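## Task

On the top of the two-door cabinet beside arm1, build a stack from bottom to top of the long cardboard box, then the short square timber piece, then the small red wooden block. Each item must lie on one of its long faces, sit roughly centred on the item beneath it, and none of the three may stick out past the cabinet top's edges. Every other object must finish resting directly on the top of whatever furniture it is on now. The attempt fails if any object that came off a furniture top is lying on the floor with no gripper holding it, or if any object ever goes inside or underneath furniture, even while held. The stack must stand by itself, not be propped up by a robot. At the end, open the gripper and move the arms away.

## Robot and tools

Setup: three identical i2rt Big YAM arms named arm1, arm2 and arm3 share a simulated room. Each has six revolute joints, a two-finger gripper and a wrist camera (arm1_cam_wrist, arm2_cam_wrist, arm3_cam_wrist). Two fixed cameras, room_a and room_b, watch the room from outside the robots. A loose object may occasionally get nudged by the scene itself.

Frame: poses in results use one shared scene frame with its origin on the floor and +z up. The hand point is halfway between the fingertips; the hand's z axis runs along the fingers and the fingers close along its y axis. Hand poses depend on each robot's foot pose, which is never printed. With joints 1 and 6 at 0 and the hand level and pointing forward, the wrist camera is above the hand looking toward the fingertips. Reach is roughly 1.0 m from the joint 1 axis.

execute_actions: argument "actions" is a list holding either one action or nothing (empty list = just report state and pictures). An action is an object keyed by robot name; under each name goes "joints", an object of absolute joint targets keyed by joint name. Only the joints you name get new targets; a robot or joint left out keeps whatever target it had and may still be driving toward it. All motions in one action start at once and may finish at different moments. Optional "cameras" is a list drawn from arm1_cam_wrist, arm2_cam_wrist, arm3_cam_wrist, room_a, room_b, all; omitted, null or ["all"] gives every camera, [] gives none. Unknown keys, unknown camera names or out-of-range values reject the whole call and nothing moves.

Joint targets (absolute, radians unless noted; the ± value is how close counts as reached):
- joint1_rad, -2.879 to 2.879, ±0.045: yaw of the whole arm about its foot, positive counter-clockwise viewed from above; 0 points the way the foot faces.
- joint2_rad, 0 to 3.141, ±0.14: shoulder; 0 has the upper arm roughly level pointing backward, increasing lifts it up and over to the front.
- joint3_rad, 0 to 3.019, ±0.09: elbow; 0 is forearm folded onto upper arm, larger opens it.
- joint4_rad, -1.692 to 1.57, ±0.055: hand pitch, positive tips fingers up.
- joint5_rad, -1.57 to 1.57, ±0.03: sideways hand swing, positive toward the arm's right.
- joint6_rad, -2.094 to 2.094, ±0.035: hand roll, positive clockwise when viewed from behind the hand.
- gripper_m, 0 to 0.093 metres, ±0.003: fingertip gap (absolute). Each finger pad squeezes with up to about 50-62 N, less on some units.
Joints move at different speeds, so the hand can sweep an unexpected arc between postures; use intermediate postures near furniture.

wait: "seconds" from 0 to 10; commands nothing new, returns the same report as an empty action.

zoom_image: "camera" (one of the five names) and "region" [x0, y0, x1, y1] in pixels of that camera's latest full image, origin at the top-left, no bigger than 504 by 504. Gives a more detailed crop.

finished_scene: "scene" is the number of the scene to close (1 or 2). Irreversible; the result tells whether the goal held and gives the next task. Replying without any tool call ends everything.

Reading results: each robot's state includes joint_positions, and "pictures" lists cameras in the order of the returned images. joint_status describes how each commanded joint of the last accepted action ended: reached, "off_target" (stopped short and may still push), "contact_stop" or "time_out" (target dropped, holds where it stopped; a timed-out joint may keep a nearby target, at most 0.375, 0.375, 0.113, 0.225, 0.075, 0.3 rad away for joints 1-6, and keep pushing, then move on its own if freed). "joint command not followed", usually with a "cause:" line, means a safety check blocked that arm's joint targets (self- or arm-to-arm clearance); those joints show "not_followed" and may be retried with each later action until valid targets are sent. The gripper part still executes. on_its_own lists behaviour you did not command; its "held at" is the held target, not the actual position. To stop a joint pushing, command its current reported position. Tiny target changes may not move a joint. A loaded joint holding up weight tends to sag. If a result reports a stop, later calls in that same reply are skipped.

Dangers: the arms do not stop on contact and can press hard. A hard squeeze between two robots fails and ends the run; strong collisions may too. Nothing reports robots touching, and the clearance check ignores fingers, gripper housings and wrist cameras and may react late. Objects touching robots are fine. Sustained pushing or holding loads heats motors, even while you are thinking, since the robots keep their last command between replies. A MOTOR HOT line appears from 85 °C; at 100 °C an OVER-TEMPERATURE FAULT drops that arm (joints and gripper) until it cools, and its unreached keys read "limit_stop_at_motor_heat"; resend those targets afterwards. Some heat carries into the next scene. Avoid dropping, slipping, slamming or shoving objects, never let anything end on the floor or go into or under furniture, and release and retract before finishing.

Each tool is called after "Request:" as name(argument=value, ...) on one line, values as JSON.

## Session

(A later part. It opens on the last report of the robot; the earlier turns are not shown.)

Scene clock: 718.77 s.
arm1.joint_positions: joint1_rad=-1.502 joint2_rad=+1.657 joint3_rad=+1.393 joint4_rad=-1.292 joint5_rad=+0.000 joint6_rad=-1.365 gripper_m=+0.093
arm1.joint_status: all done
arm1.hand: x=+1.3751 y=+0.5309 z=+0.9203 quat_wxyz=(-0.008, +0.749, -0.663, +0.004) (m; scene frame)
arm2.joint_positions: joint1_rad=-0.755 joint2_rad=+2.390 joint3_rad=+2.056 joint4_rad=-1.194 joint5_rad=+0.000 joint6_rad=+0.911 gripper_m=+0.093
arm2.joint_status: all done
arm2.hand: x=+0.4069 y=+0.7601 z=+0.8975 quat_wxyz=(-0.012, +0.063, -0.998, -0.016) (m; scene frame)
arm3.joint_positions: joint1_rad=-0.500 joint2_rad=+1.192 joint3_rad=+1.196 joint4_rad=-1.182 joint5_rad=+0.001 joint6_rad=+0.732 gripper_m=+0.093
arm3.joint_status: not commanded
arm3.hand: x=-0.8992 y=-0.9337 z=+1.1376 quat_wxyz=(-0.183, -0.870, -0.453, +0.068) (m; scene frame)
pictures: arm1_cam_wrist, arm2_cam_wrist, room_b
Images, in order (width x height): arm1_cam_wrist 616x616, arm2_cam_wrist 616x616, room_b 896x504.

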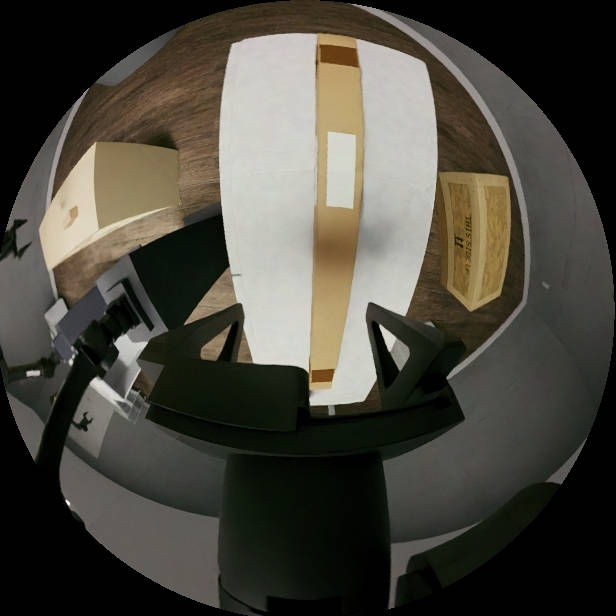

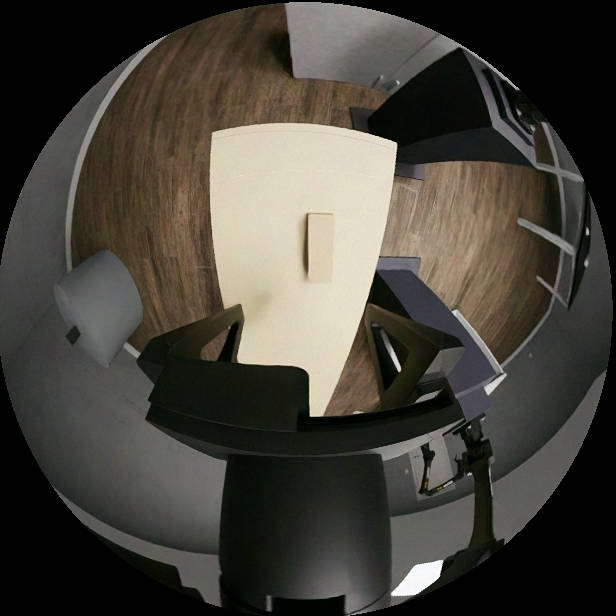

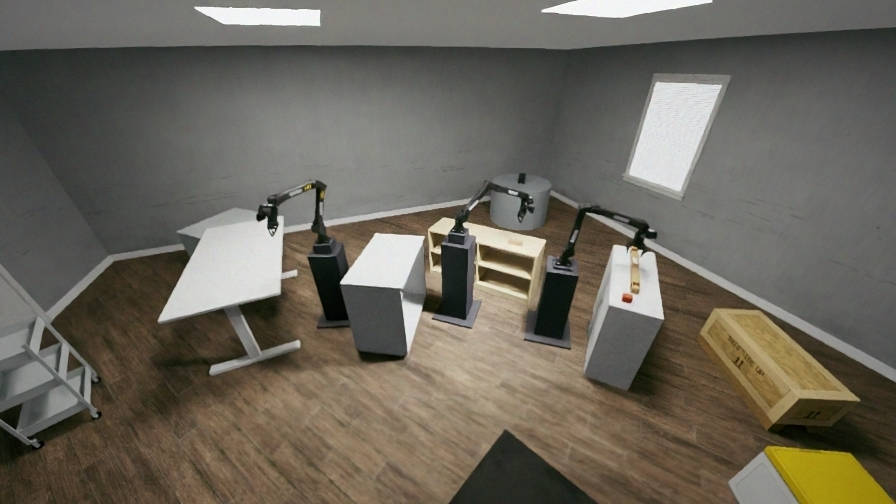

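Request:
execute_actions(actions=[{"arm1":{"joints":{"joint1_rad":0.72,"joint2_rad":1.76,"joint3_rad":1.655,"joint4_rad":-1.4,"joint6_rad":-0.765}},"arm2":{"joints":{"joint1_rad":0.9,"joint2_rad":1.5,"joint3_rad":1.4}}}], cameras=["room_b"])

Request:
execute_actions(actions=[{"arm1":{"joints":{"joint2_rad":2.155,"joint4_rad":-1.005}}}], cameras=["arm1_cam_wrist","room_b"])

Scene clock: 745.83 s.
arm1.joint_positions: joint1_rad=+0.728 joint2_rad=+1.783 joint3_rad=+1.618 joint4_rad=-1.391 joint5_rad=+0.000 joint6_rad=-0.781 gripper_m=+0.093
arm1.joint_status: all done
arm1.hand: x=+0.4491 y=+0.6742 z=+0.9402 quat_wxyz=(-0.006, +0.995, +0.099, -0.005) (m; scene frame)
arm2.joint_positions: joint1_rad=+0.906 joint2_rad=+1.494 joint3_rad=+1.400 joint4_rad=-1.193 joint5_rad=-0.001 joint6_rad=+0.911 gripper_m=+0.093
arm2.joint_status: all done
arm2.hand: x=-0.4181 y=+0.3637 z=+1.1717 quat_wxyz=(+0.034, +0.771, -0.621, -0.136) (m; scene frame)
arm3.joint_positions: joint1_rad=-0.500 joint2_rad=+1.192 joint3_rad=+1.196 joint4_rad=-1.182 joint5_rad=+0.001 joint6_rad=+0.732 gripper_m=+0.093
arm3.joint_status: not commanded
arm3.hand: x=-0.8992 y=-0.9337 z=+1.1376 quat_wxyz=(-0.183, -0.870, -0.453, +0.068) (m; scene frame)
pictures: room_b
Images, in order (width x height): room_b 896x504.

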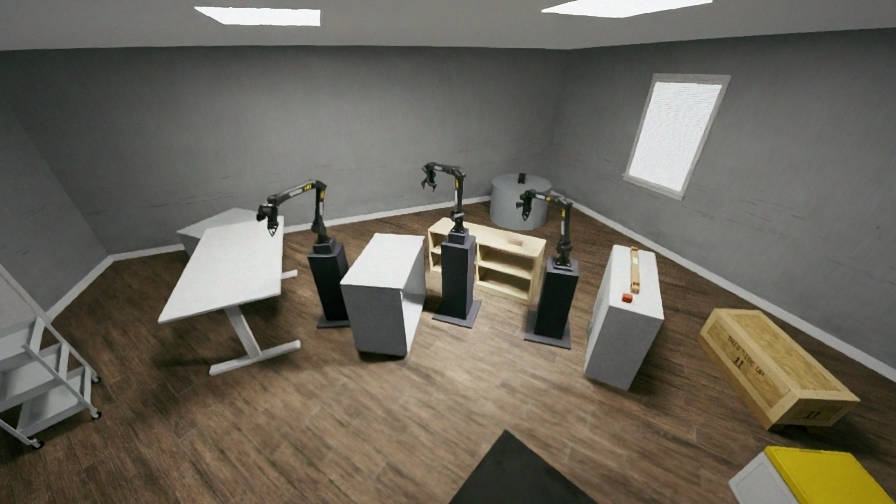

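Scene clock: 747.30 s.
arm1.joint_positions: joint1_rad=+0.728 joint2_rad=+2.170 joint3_rad=+1.628 joint4_rad=-1.016 joint5_rad=+0.000 joint6_rad=-0.780 gripper_m=+0.093
arm1.joint_status: all done
arm1.hand: x=+0.3882 y=+0.7151 z=+0.7245 quat_wxyz=(-0.005, +0.995, +0.098, -0.004) (m; scene frame)
arm2.joint_positions: joint1_rad=+0.906 joint2_rad=+1.494 joint3_rad=+1.400 joint4_rad=-1.193 joint5_rad=-0.001 joint6_rad=+0.911 gripper_m=+0.093
arm2.joint_status: not commanded
arm2.hand: x=-0.4181 y=+0.3637 z=+1.1717 quat_wxyz=(+0.034, +0.771, -0.621, -0.136) (m; scene frame)
arm3.joint_positions: joint1_rad=-0.500 joint2_rad=+1.192 joint3_rad=+1.196 joint4_rad=-1.182 joint5_rad=+0.001 joint6_rad=+0.732 gripper_m=+0.093
arm3.joint_status: not commanded
arm3.hand: x=-0.8992 y=-0.9337 z=+1.1376 quat_wxyz=(-0.183, -0.870, -0.453, +0.068) (m; scene frame)
pictures: arm1_cam_wrist, room_b
Images, in order (width x height): arm1_cam_wrist 616x616, room_b 896x504.

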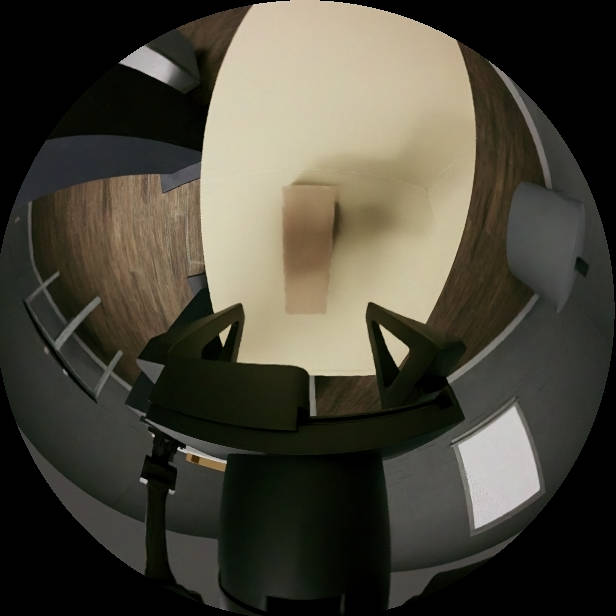

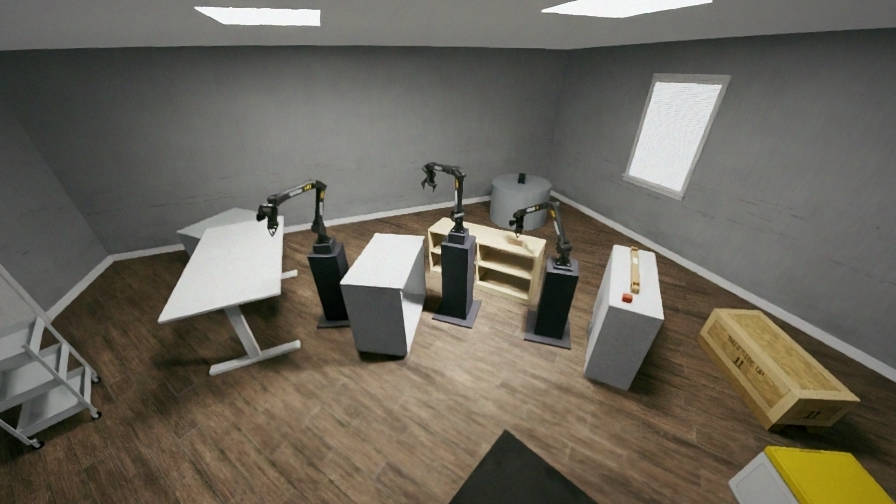

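Request:
execute_actions(actions=[{"arm1":{"joints":{"joint1_rad":0.743,"joint2_rad":2.312,"joint3_rad":1.69,"joint4_rad":-0.89}}}], cameras=["arm1_cam_wrist"])

Scene clock: 755.70 s.
arm1.joint_positions: joint1_rad=+0.731 joint2_rad=+2.334 joint3_rad=+1.659 joint4_rad=-0.900 joint5_rad=+0.000 joint6_rad=-0.780 gripper_m=+0.093
arm1.joint_status: all done
arm1.hand: x=+0.3808 y=+0.7182 z=+0.6348 quat_wxyz=(+0.000, +0.995, +0.100, +0.002) (m; scene frame)
arm2.joint_positions: joint1_rad=+0.906 joint2_rad=+1.494 joint3_rad=+1.400 joint4_rad=-1.193 joint5_rad=-0.001 joint6_rad=+0.911 gripper_m=+0.093
arm2.joint_status: not commanded
arm2.hand: x=-0.4181 y=+0.3637 z=+1.1717 quat_wxyz=(+0.034, +0.771, -0.621, -0.136) (m; scene frame)
arm3.joint_positions: joint1_rad=-0.500 joint2_rad=+1.192 joint3_rad=+1.196 joint4_rad=-1.182 joint5_rad=+0.001 joint6_rad=+0.732 gripper_m=+0.093
arm3.joint_status: not commanded
arm3.hand: x=-0.8992 y=-0.9337 z=+1.1376 quat_wxyz=(-0.183, -0.870, -0.453, +0.068) (m; scene frame)
pictures: arm1_cam_wrist
Images, in order (width x height): arm1_cam_wrist 616x616.

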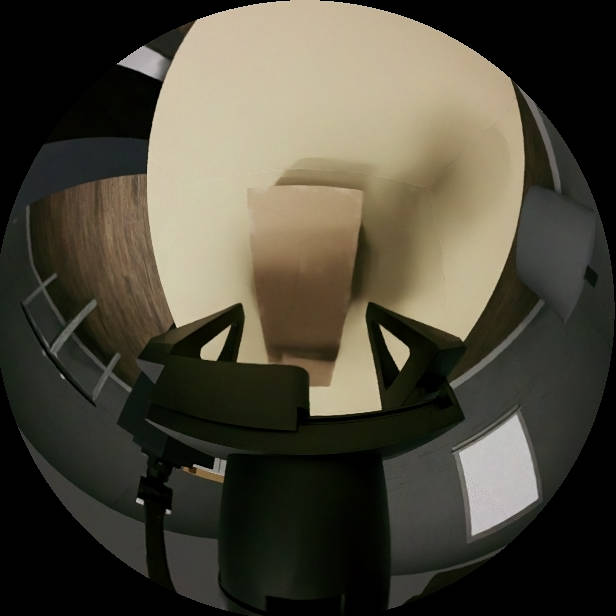

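Request:
execute_actions(actions=[{"arm1":{"joints":{"gripper_m":0.03}}}], cameras=[])

Request:
execute_actions(actions=[{"arm1":{"joints":{"joint2_rad":1.85,"joint4_rad":-1.38}}}], cameras=["arm1_cam_wrist"])

Scene clock: 764.30 s.
arm1.joint_positions: joint1_rad=+0.731 joint2_rad=+2.334 joint3_rad=+1.659 joint4_rad=-0.899 joint5_rad=+0.000 joint6_rad=-0.780 gripper_m=+0.045
arm1.joint_status: gripper_m off_target (ended at +0.045, target +0.030)
arm1.hand: x=+0.3807 y=+0.7182 z=+0.6348 quat_wxyz=(+0.000, +0.995, +0.099, +0.002) (m; scene frame)
arm2.joint_positions: joint1_rad=+0.906 joint2_rad=+1.494 joint3_rad=+1.400 joint4_rad=-1.193 joint5_rad=-0.001 joint6_rad=+0.911 gripper_m=+0.093
arm2.joint_status: not commanded
arm2.hand: x=-0.4181 y=+0.3637 z=+1.1717 quat_wxyz=(+0.034, +0.771, -0.621, -0.136) (m; scene frame)
arm3.joint_positions: joint1_rad=-0.500 joint2_rad=+1.192 joint3_rad=+1.196 joint4_rad=-1.182 joint5_rad=+0.001 joint6_rad=+0.732 gripper_m=+0.093
arm3.joint_status: not commanded
arm3.hand: x=-0.8992 y=-0.9337 z=+1.1376 quat_wxyz=(-0.183, -0.870, -0.453, +0.068) (m; scene frame)
pictures: none
No camera images: the call's "cameras" was empty. Leave "cameras" out to get every camera's image.

Scene clock: 765.97 s.
arm1.joint_positions: joint1_rad=+0.731 joint2_rad=+1.871 joint3_rad=+1.665 joint4_rad=-1.372 joint5_rad=+0.000 joint6_rad=-0.780 gripper_m=+0.045
arm1.joint_status: all done
arm1.hand: x=+0.4297 y=+0.6853 z=+0.9106 quat_wxyz=(+0.001, +0.995, +0.099, +0.004) (m; scene frame)
arm2.joint_positions: joint1_rad=+0.906 joint2_rad=+1.494 joint3_rad=+1.400 joint4_rad=-1.193 joint5_rad=-0.001 joint6_rad=+0.911 gripper_m=+0.093
arm2.joint_status: not commanded
arm2.hand: x=-0.4181 y=+0.3637 z=+1.1717 quat_wxyz=(+0.034, +0.771, -0.621, -0.136) (m; scene frame)
arm3.joint_positions: joint1_rad=-0.500 joint2_rad=+1.192 joint3_rad=+1.196 joint4_rad=-1.182 joint5_rad=+0.001 joint6_rad=+0.732 gripper_m=+0.093
arm3.joint_status: not commanded
arm3.hand: x=-0.8992 y=-0.9337 z=+1.1376 quat_wxyz=(-0.183, -0.870, -0.453, +0.068) (m; scene frame)
pictures: arm1_cam_wrist
Images, in order (width x height): arm1_cam_wrist 616x616.

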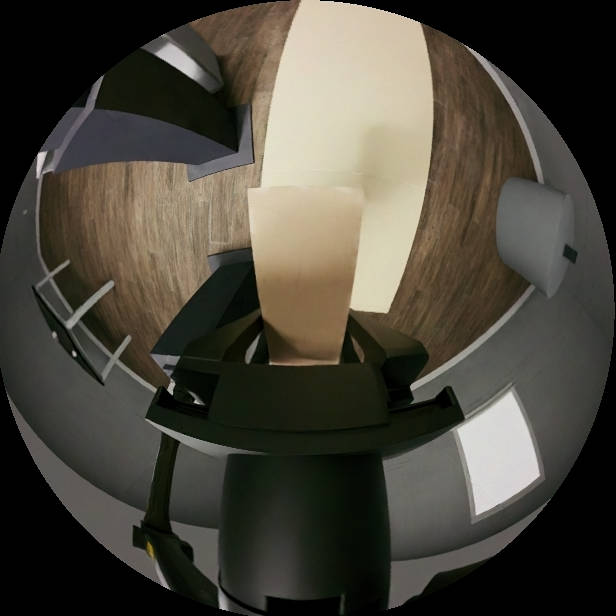

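Request:
execute_actions(actions=[{"arm1":{"joints":{"joint1_rad":-1.495,"joint2_rad":1.74,"joint3_rad":1.43,"joint4_rad":-1.24,"joint6_rad":-1.38}}}], cameras=["arm1_cam_wrist","room_b"])

Scene clock: 774.60 s.
arm1.joint_positions: joint1_rad=-1.502 joint2_rad=+1.759 joint3_rad=+1.434 joint4_rad=-1.239 joint5_rad=+0.000 joint6_rad=-1.364 gripper_m=+0.045
arm1.joint_status: all done
arm1.hand: x=+1.4022 y=+0.5397 z=+0.8861 quat_wxyz=(-0.004, +0.749, -0.663, +0.002) (m; scene frame)
arm2.joint_positions: joint1_rad=+0.906 joint2_rad=+1.494 joint3_rad=+1.400 joint4_rad=-1.193 joint5_rad=-0.001 joint6_rad=+0.911 gripper_m=+0.093
arm2.joint_status: not commanded
arm2.hand: x=-0.4181 y=+0.3637 z=+1.1717 quat_wxyz=(+0.034, +0.771, -0.621, -0.136) (m; scene frame)
arm3.joint_positions: joint1_rad=-0.500 joint2_rad=+1.192 joint3_rad=+1.196 joint4_rad=-1.182 joint5_rad=+0.001 joint6_rad=+0.732 gripper_m=+0.093
arm3.joint_status: not commanded
arm3.hand: x=-0.8992 y=-0.9337 z=+1.1376 quat_wxyz=(-0.183, -0.870, -0.453, +0.068) (m; scene frame)
pictures: arm1_cam_wrist, room_b
Images, in order (width x height): arm1_cam_wrist 616x616, room_b 896x504.

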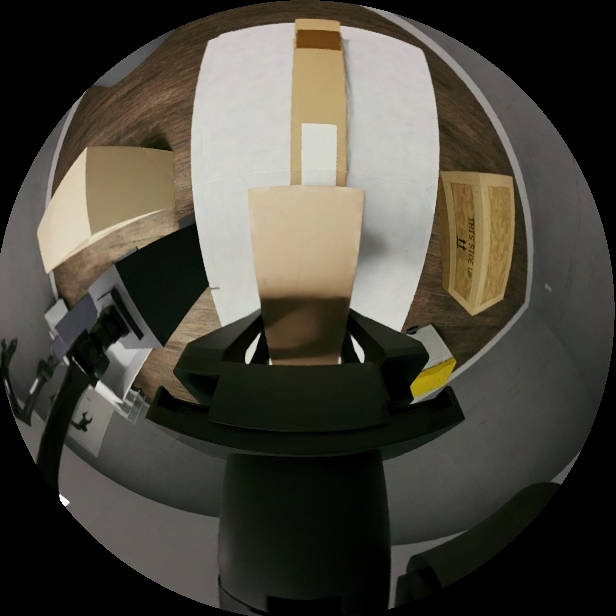

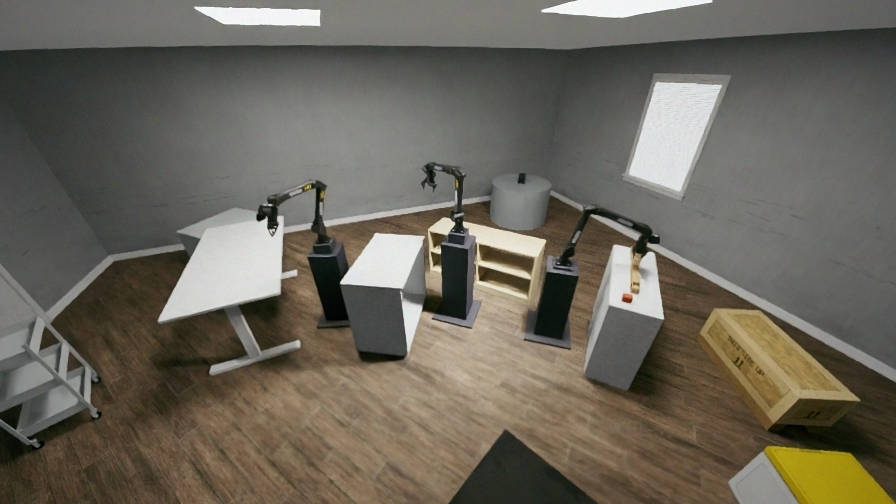

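Request:
execute_actions(actions=[{"arm1":{"joints":{"joint2_rad":1.826,"joint4_rad":-1.16}}}], cameras=["arm1_cam_wrist"])

Scene clock: 783.73 s.
arm1.joint_positions: joint1_rad=-1.502 joint2_rad=+1.841 joint3_rad=+1.427 joint4_rad=-1.170 joint5_rad=+0.000 joint6_rad=-1.365 gripper_m=+0.045
arm1.joint_status: all done
arm1.hand: x=+1.4133 y=+0.5435 z=+0.8415 quat_wxyz=(+0.005, +0.749, -0.663, -0.003) (m; scene frame)
arm2.joint_positions: joint1_rad=+0.906 joint2_rad=+1.494 joint3_rad=+1.400 joint4_rad=-1.193 joint5_rad=-0.001 joint6_rad=+0.911 gripper_m=+0.093
arm2.joint_status: not commanded
arm2.hand: x=-0.4181 y=+0.3637 z=+1.1717 quat_wxyz=(+0.034, +0.771, -0.621, -0.136) (m; scene frame)
arm3.joint_positions: joint1_rad=-0.500 joint2_rad=+1.192 joint3_rad=+1.196 joint4_rad=-1.182 joint5_rad=+0.001 joint6_rad=+0.732 gripper_m=+0.093
arm3.joint_status: not commanded
arm3.hand: x=-0.8992 y=-0.9337 z=+1.1376 quat_wxyz=(-0.183, -0.870, -0.453, +0.068) (m; scene frame)
pictures: arm1_cam_wrist
Images, in order (width x height): arm1_cam_wrist 616x616.

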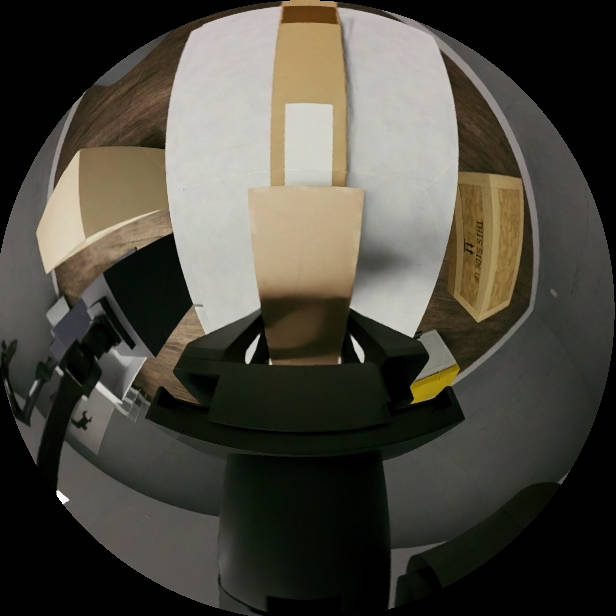

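Request:
execute_actions(actions=[{"arm1":{"joints":{"joint2_rad":1.862,"joint4_rad":-1.14}}}], cameras=["arm1_cam_wrist"])

Scene clock: 788.70 s.
arm1.joint_positions: joint1_rad=-1.502 joint2_rad=+1.852 joint3_rad=+1.427 joint4_rad=-1.150 joint5_rad=+0.000 joint6_rad=-1.365 gripper_m=+0.045
arm1.joint_status: all done
arm1.hand: x=+1.4174 y=+0.5449 z=+0.8359 quat_wxyz=(+0.001, +0.749, -0.663, -0.001) (m; scene frame)
arm2.joint_positions: joint1_rad=+0.906 joint2_rad=+1.494 joint3_rad=+1.400 joint4_rad=-1.193 joint5_rad=-0.001 joint6_rad=+0.911 gripper_m=+0.093
arm2.joint_status: not commanded
arm2.hand: x=-0.4181 y=+0.3637 z=+1.1717 quat_wxyz=(+0.034, +0.771, -0.621, -0.136) (m; scene frame)
arm3.joint_positions: joint1_rad=-0.500 joint2_rad=+1.192 joint3_rad=+1.196 joint4_rad=-1.182 joint5_rad=+0.001 joint6_rad=+0.732 gripper_m=+0.093
arm3.joint_status: not commanded
arm3.hand: x=-0.8992 y=-0.9337 z=+1.1376 quat_wxyz=(-0.183, -0.870, -0.453, +0.068) (m; scene frame)
pictures: arm1_cam_wrist
Images, in order (width x height): arm1_cam_wrist 616x616.

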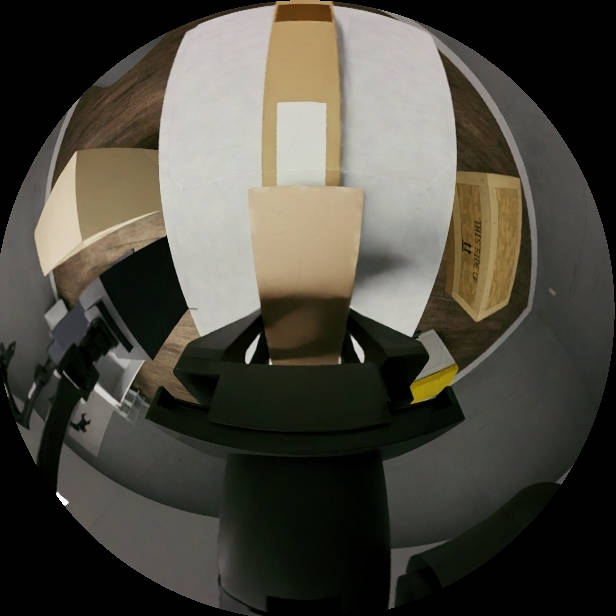

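Request:
execute_actions(actions=[{"arm1":{"joints":{"joint2_rad":1.852,"gripper_m":0.093}}}], cameras=["arm1_cam_wrist"])

Request:
execute_actions(actions=[{"arm1":{"joints":{"joint2_rad":1.71,"joint4_rad":-1.29}}}], cameras=["arm1_cam_wrist"])

Request:
execute_actions(actions=[{"arm1":{"joints":{"joint1_rad":-2.265,"joint6_rad":-0.55}}}], cameras=["arm1_cam_wrist","room_b"])

Scene clock: 798.03 s.
arm1.joint_positions: joint1_rad=-1.502 joint2_rad=+1.852 joint3_rad=+1.427 joint4_rad=-1.150 joint5_rad=+0.000 joint6_rad=-1.365 gripper_m=+0.093
arm1.joint_status: all done
arm1.hand: x=+1.4175 y=+0.5450 z=+0.8359 quat_wxyz=(+0.001, +0.749, -0.663, -0.001) (m; scene frame)
arm2.joint_positions: joint1_rad=+0.906 joint2_rad=+1.494 joint3_rad=+1.400 joint4_rad=-1.193 joint5_rad=-0.001 joint6_rad=+0.911 gripper_m=+0.093
arm2.joint_status: not commanded
arm2.hand: x=-0.4181 y=+0.3637 z=+1.1717 quat_wxyz=(+0.034, +0.771, -0.621, -0.136) (m; scene frame)
arm3.joint_positions: joint1_rad=-0.500 joint2_rad=+1.192 joint3_rad=+1.196 joint4_rad=-1.182 joint5_rad=+0.001 joint6_rad=+0.732 gripper_m=+0.093
arm3.joint_status: not commanded
arm3.hand: x=-0.8992 y=-0.9337 z=+1.1376 quat_wxyz=(-0.183, -0.870, -0.453, +0.068) (m; scene frame)
pictures: arm1_cam_wrist
Images, in order (width x height): arm1_cam_wrist 616x616.

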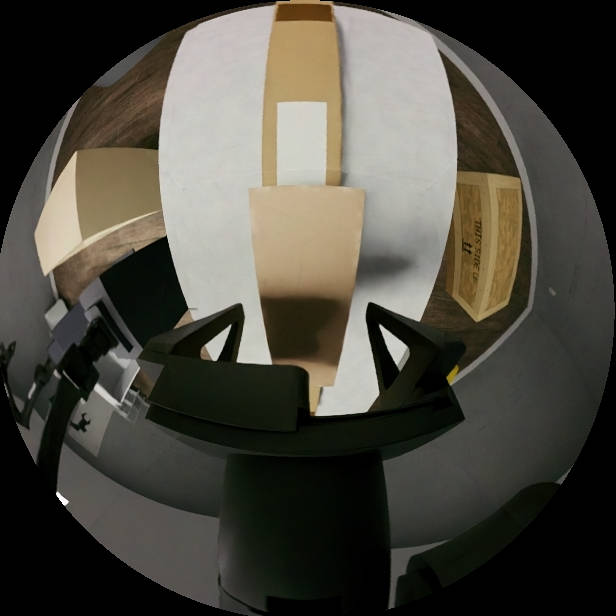

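Scene clock: 799.07 s.
arm1.joint_positions: joint1_rad=-1.502 joint2_rad=+1.700 joint3_rad=+1.427 joint4_rad=-1.282 joint5_rad=+0.000 joint6_rad=-1.365 gripper_m=+0.093
arm1.joint_status: all done
arm1.hand: x=+1.3895 y=+0.5354 z=+0.9125 quat_wxyz=(-0.008, +0.749, -0.663, +0.004) (m; scene frame)
arm2.joint_positions: joint1_rad=+0.906 joint2_rad=+1.494 joint3_rad=+1.400 joint4_rad=-1.193 joint5_rad=-0.001 joint6_rad=+0.911 gripper_m=+0.093
arm2.joint_status: not commanded
arm2.hand: x=-0.4181 y=+0.3637 z=+1.1717 quat_wxyz=(+0.034, +0.771, -0.621, -0.136) (m; scene frame)
arm3.joint_positions: joint1_rad=-0.500 joint2_rad=+1.192 joint3_rad=+1.196 joint4_rad=-1.182 joint5_rad=+0.001 joint6_rad=+0.732 gripper_m=+0.093
arm3.joint_status: not commanded
arm3.hand: x=-0.8992 y=-0.9337 z=+1.1376 quat_wxyz=(-0.183, -0.870, -0.453, +0.068) (m; scene frame)
pictures: arm1_cam_wrist
Images, in order (width x height): arm1_cam_wrist 616x616.

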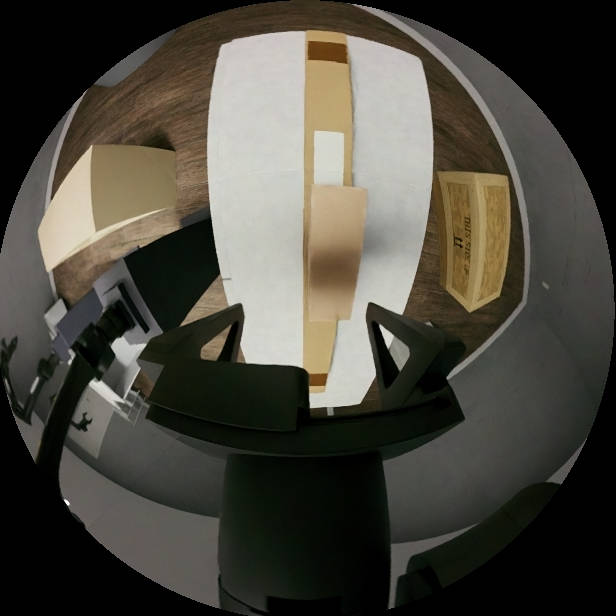

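Scene clock: 800.83 s.
arm1.joint_positions: joint1_rad=-2.273 joint2_rad=+1.706 joint3_rad=+1.427 joint4_rad=-1.282 joint5_rad=+0.000 joint6_rad=-0.566 gripper_m=+0.093
arm1.joint_status: all done
arm1.hand: x=+1.3672 y=+0.1528 z=+0.9086 quat_wxyz=(-0.005, +0.062, -0.998, +0.002) (m; scene frame)
arm2.joint_positions: joint1_rad=+0.906 joint2_rad=+1.494 joint3_rad=+1.400 joint4_rad=-1.193 joint5_rad=-0.001 joint6_rad=+0.911 gripper_m=+0.093
arm2.joint_status: not commanded
arm2.hand: x=-0.4181 y=+0.3637 z=+1.1717 quat_wxyz=(+0.034, +0.771, -0.621, -0.136) (m; scene frame)
arm3.joint_positions: joint1_rad=-0.500 joint2_rad=+1.192 joint3_rad=+1.196 joint4_rad=-1.182 joint5_rad=+0.001 joint6_rad=+0.732 gripper_m=+0.093
arm3.joint_status: not commanded
arm3.hand: x=-0.8992 y=-0.9337 z=+1.1376 quat_wxyz=(-0.183, -0.870, -0.453, +0.068) (m; scene frame)
pictures: arm1_cam_wrist, room_b
Images, in order (width x height): arm1_cam_wrist 616x616, room_b 896x504.

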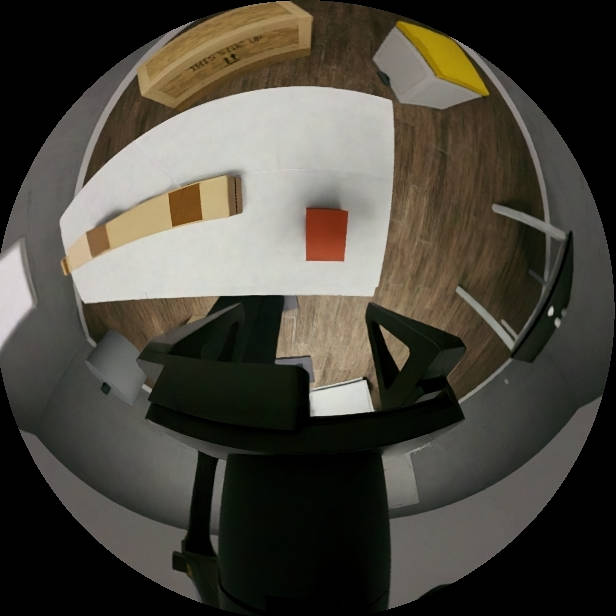

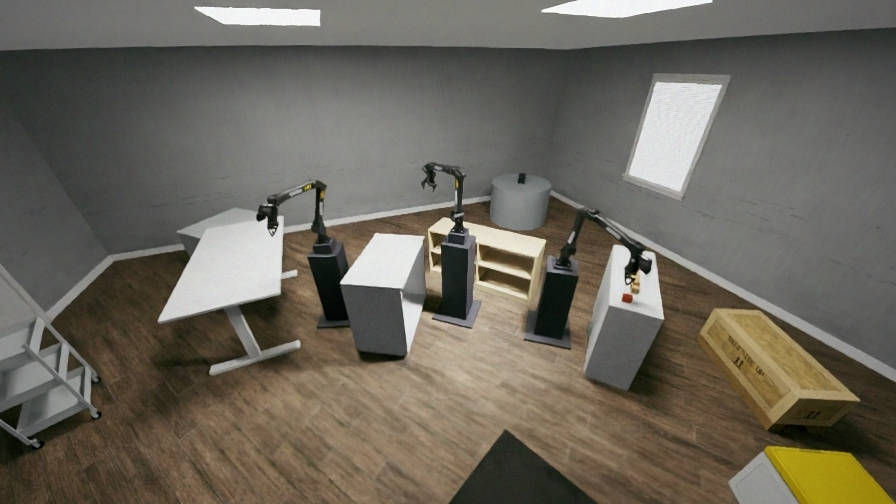

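Request:
execute_actions(actions=[{"arm1":{"joints":{"joint2_rad":1.915,"joint4_rad":-1.06}}}], cameras=["arm1_cam_wrist"])

Scene clock: 807.30 s.
arm1.joint_positions: joint1_rad=-2.273 joint2_rad=+1.938 joint3_rad=+1.424 joint4_rad=-1.071 joint5_rad=+0.000 joint6_rad=-0.566 gripper_m=+0.093
arm1.joint_status: all done
arm1.hand: x=+1.4041 y=+0.1356 z=+0.7890 quat_wxyz=(+0.005, +0.061, -0.998, -0.004) (m; scene frame)
arm2.joint_positions: joint1_rad=+0.906 joint2_rad=+1.494 joint3_rad=+1.400 joint4_rad=-1.193 joint5_rad=-0.001 joint6_rad=+0.911 gripper_m=+0.093
arm2.joint_status: not commanded
arm2.hand: x=-0.4181 y=+0.3637 z=+1.1717 quat_wxyz=(+0.034, +0.771, -0.621, -0.136) (m; scene frame)
arm3.joint_positions: joint1_rad=-0.500 joint2_rad=+1.192 joint3_rad=+1.196 joint4_rad=-1.182 joint5_rad=+0.001 joint6_rad=+0.732 gripper_m=+0.093
arm3.joint_status: not commanded
arm3.hand: x=-0.8992 y=-0.9337 z=+1.1376 quat_wxyz=(-0.183, -0.870, -0.453, +0.068) (m; scene frame)
pictures: arm1_cam_wrist
Images, in order (width x height): arm1_cam_wrist 616x616.

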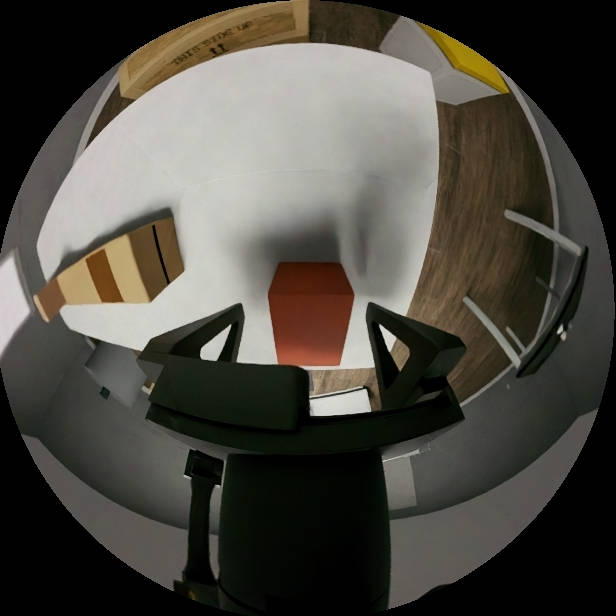

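Request:
execute_actions(actions=[{"arm1":{"joints":{"gripper_m":0.03}}}], cameras=[])

Request:
execute_actions(actions=[{"arm1":{"joints":{"joint2_rad":1.72,"joint3_rad":1.535,"joint4_rad":-1.36}}}], cameras=[])

Request:
execute_actions(actions=[{"arm1":{"joints":{"joint1_rad":-1.483,"joint6_rad":-1.36}}}], cameras=["arm1_cam_wrist","room_b"])

Scene clock: 817.43 s.
arm1.joint_positions: joint1_rad=-2.273 joint2_rad=+1.938 joint3_rad=+1.424 joint4_rad=-1.070 joint5_rad=+0.000 joint6_rad=-0.565 gripper_m=+0.044
arm1.joint_status: gripper_m off_target (ended at +0.044, target +0.030)
arm1.hand: x=+1.4042 y=+0.1356 z=+0.7890 quat_wxyz=(+0.005, +0.061, -0.998, -0.004) (m; scene frame)
arm2.joint_positions: joint1_rad=+0.906 joint2_rad=+1.494 joint3_rad=+1.400 joint4_rad=-1.193 joint5_rad=-0.001 joint6_rad=+0.911 gripper_m=+0.093
arm2.joint_status: not commanded
arm2.hand: x=-0.4181 y=+0.3637 z=+1.1717 quat_wxyz=(+0.034, +0.771, -0.621, -0.136) (m; scene frame)
arm3.joint_positions: joint1_rad=-0.500 joint2_rad=+1.192 joint3_rad=+1.196 joint4_rad=-1.182 joint5_rad=+0.001 joint6_rad=+0.732 gripper_m=+0.093
arm3.joint_status: not commanded
arm3.hand: x=-0.8992 y=-0.9337 z=+1.1376 quat_wxyz=(-0.183, -0.870, -0.453, +0.068) (m; scene frame)
pictures: none
No camera images: the call's "cameras" was empty. Leave "cameras" out to get every camera's image.

Scene clock: 818.73 s.
arm1.joint_positions: joint1_rad=-2.273 joint2_rad=+1.721 joint3_rad=+1.499 joint4_rad=-1.351 joint5_rad=+0.000 joint6_rad=-0.565 gripper_m=+0.044
arm1.joint_status: all done
arm1.hand: x=+1.3741 y=+0.1495 z=+0.9278 quat_wxyz=(+0.000, +0.061, -0.998, -0.001) (m; scene frame)
arm2.joint_positions: joint1_rad=+0.906 joint2_rad=+1.494 joint3_rad=+1.400 joint4_rad=-1.193 joint5_rad=-0.001 joint6_rad=+0.911 gripper_m=+0.093
arm2.joint_status: not commanded
arm2.hand: x=-0.4181 y=+0.3637 z=+1.1717 quat_wxyz=(+0.034, +0.771, -0.621, -0.136) (m; scene frame)
arm3.joint_positions: joint1_rad=-0.500 joint2_rad=+1.192 joint3_rad=+1.196 joint4_rad=-1.182 joint5_rad=+0.001 joint6_rad=+0.732 gripper_m=+0.093
arm3.joint_status: not commanded
arm3.hand: x=-0.8992 y=-0.9337 z=+1.1376 quat_wxyz=(-0.183, -0.870, -0.453, +0.068) (m; scene frame)
pictures: none
No camera images: the call's "cameras" was empty. Leave "cameras" out to get every camera's image.

Scene clock: 820.47 s.
arm1.joint_positions: joint1_rad=-1.473 joint2_rad=+1.721 joint3_rad=+1.499 joint4_rad=-1.351 joint5_rad=-0.001 joint6_rad=-1.344 gripper_m=+0.044
arm1.joint_status: all done
arm1.hand: x=+1.3917 y=+0.5523 z=+0.9286 quat_wxyz=(+0.000, +0.752, -0.660, -0.001) (m; scene frame)
arm2.joint_positions: joint1_rad=+0.906 joint2_rad=+1.494 joint3_rad=+1.400 joint4_rad=-1.193 joint5_rad=-0.001 joint6_rad=+0.911 gripper_m=+0.093
arm2.joint_status: not commanded
arm2.hand: x=-0.4181 y=+0.3637 z=+1.1717 quat_wxyz=(+0.034, +0.771, -0.621, -0.136) (m; scene frame)
arm3.joint_positions: joint1_rad=-0.500 joint2_rad=+1.192 joint3_rad=+1.196 joint4_rad=-1.182 joint5_rad=+0.001 joint6_rad=+0.732 gripper_m=+0.093
arm3.joint_status: not commanded
arm3.hand: x=-0.8992 y=-0.9337 z=+1.1376 quat_wxyz=(-0.183, -0.870, -0.453, +0.068) (m; scene frame)
pictures: arm1_cam_wrist, room_b
Images, in order (width x height): arm1_cam_wrist 616x616, room_b 896x504.

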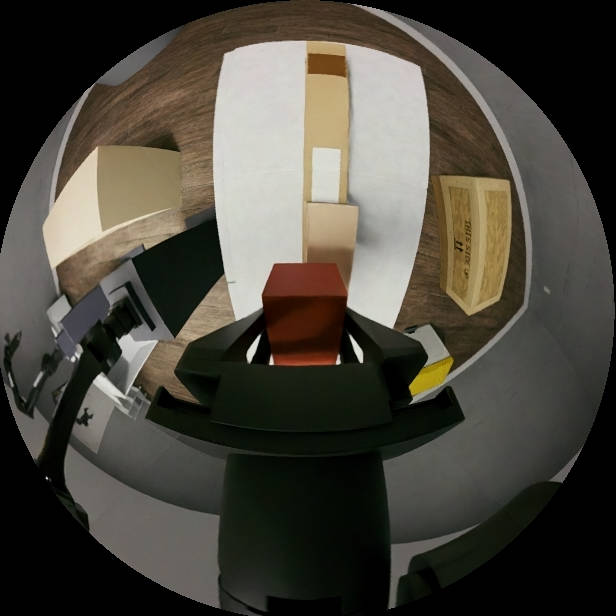

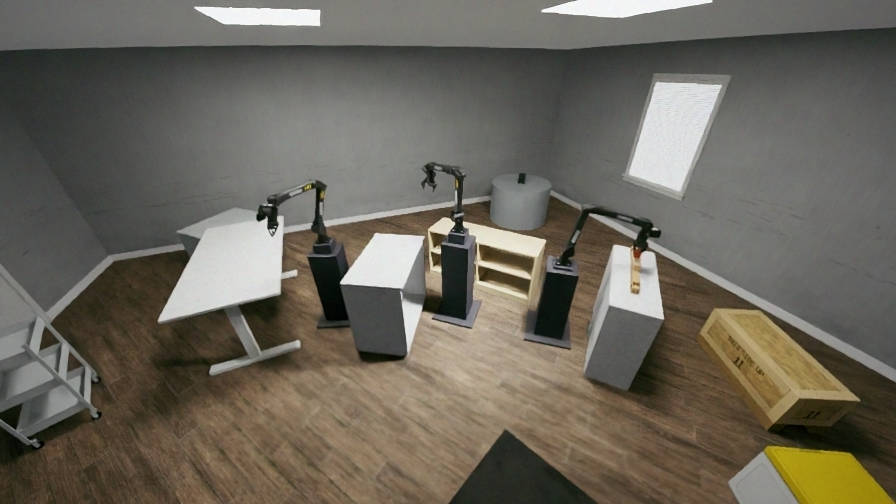

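Request:
execute_actions(actions=[{"arm1":{"joints":{"joint1_rad":-1.493,"joint2_rad":1.785,"joint4_rad":-1.255}}}], cameras=["arm1_cam_wrist"])

Scene clock: 826.70 s.
arm1.joint_positions: joint1_rad=-1.482 joint2_rad=+1.797 joint3_rad=+1.499 joint4_rad=-1.266 joint5_rad=-0.001 joint6_rad=-1.344 gripper_m=+0.044
arm1.joint_status: all done
arm1.hand: x=+1.4143 y=+0.5553 z=+0.8900 quat_wxyz=(-0.004, +0.749, -0.663, +0.001) (m; scene frame)
arm2.joint_positions: joint1_rad=+0.906 joint2_rad=+1.494 joint3_rad=+1.400 joint4_rad=-1.193 joint5_rad=-0.001 joint6_rad=+0.911 gripper_m=+0.093
arm2.joint_status: not commanded
arm2.hand: x=-0.4181 y=+0.3637 z=+1.1717 quat_wxyz=(+0.034, +0.771, -0.621, -0.136) (m; scene frame)
arm3.joint_positions: joint1_rad=-0.500 joint2_rad=+1.192 joint3_rad=+1.196 joint4_rad=-1.182 joint5_rad=+0.001 joint6_rad=+0.732 gripper_m=+0.093
arm3.joint_status: not commanded
arm3.hand: x=-0.8992 y=-0.9337 z=+1.1376 quat_wxyz=(-0.183, -0.870, -0.453, +0.068) (m; scene frame)
pictures: arm1_cam_wrist
Images, in order (width x height): arm1_cam_wrist 616x616.

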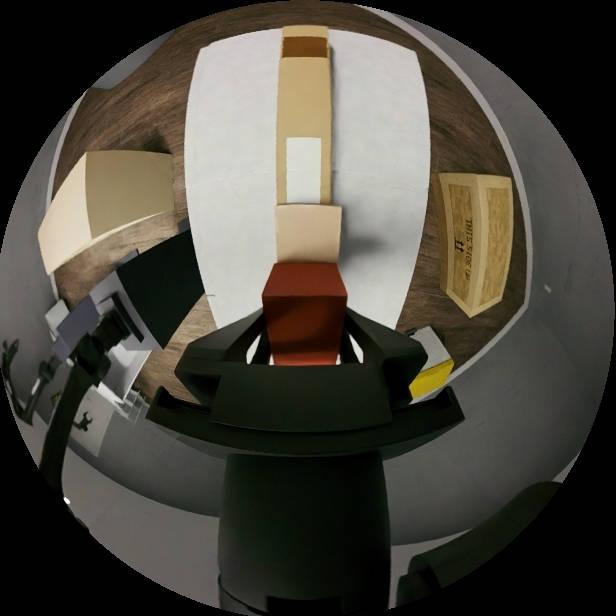

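Request:
execute_actions(actions=[{"arm1":{"joints":{"joint2_rad":1.82,"joint4_rad":-1.242}}}], cameras=["arm1_cam_wrist"])

Scene clock: 832.67 s.
arm1.joint_positions: joint1_rad=-1.482 joint2_rad=+1.807 joint3_rad=+1.499 joint4_rad=-1.253 joint5_rad=-0.001 joint6_rad=-1.344 gripper_m=+0.044
arm1.joint_status: all done
arm1.hand: x=+1.4171 y=+0.5564 z=+0.8851 quat_wxyz=(-0.006, +0.749, -0.663, +0.002) (m; scene frame)
arm2.joint_positions: joint1_rad=+0.906 joint2_rad=+1.494 joint3_rad=+1.400 joint4_rad=-1.193 joint5_rad=-0.001 joint6_rad=+0.911 gripper_m=+0.093
arm2.joint_status: not commanded
arm2.hand: x=-0.4181 y=+0.3637 z=+1.1717 quat_wxyz=(+0.034, +0.771, -0.621, -0.136) (m; scene frame)
arm3.joint_positions: joint1_rad=-0.500 joint2_rad=+1.192 joint3_rad=+1.196 joint4_rad=-1.182 joint5_rad=+0.001 joint6_rad=+0.732 gripper_m=+0.093
arm3.joint_status: not commanded
arm3.hand: x=-0.8992 y=-0.9337 z=+1.1376 quat_wxyz=(-0.183, -0.870, -0.453, +0.068) (m; scene frame)
pictures: arm1_cam_wrist
Images, in order (width x height): arm1_cam_wrist 616x616.

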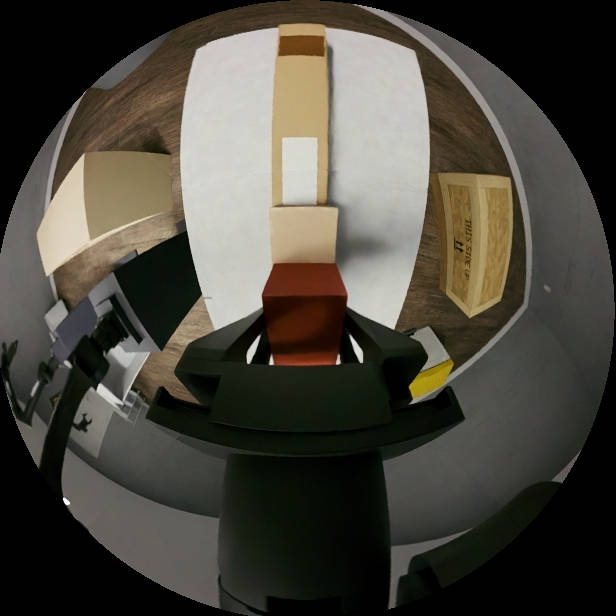

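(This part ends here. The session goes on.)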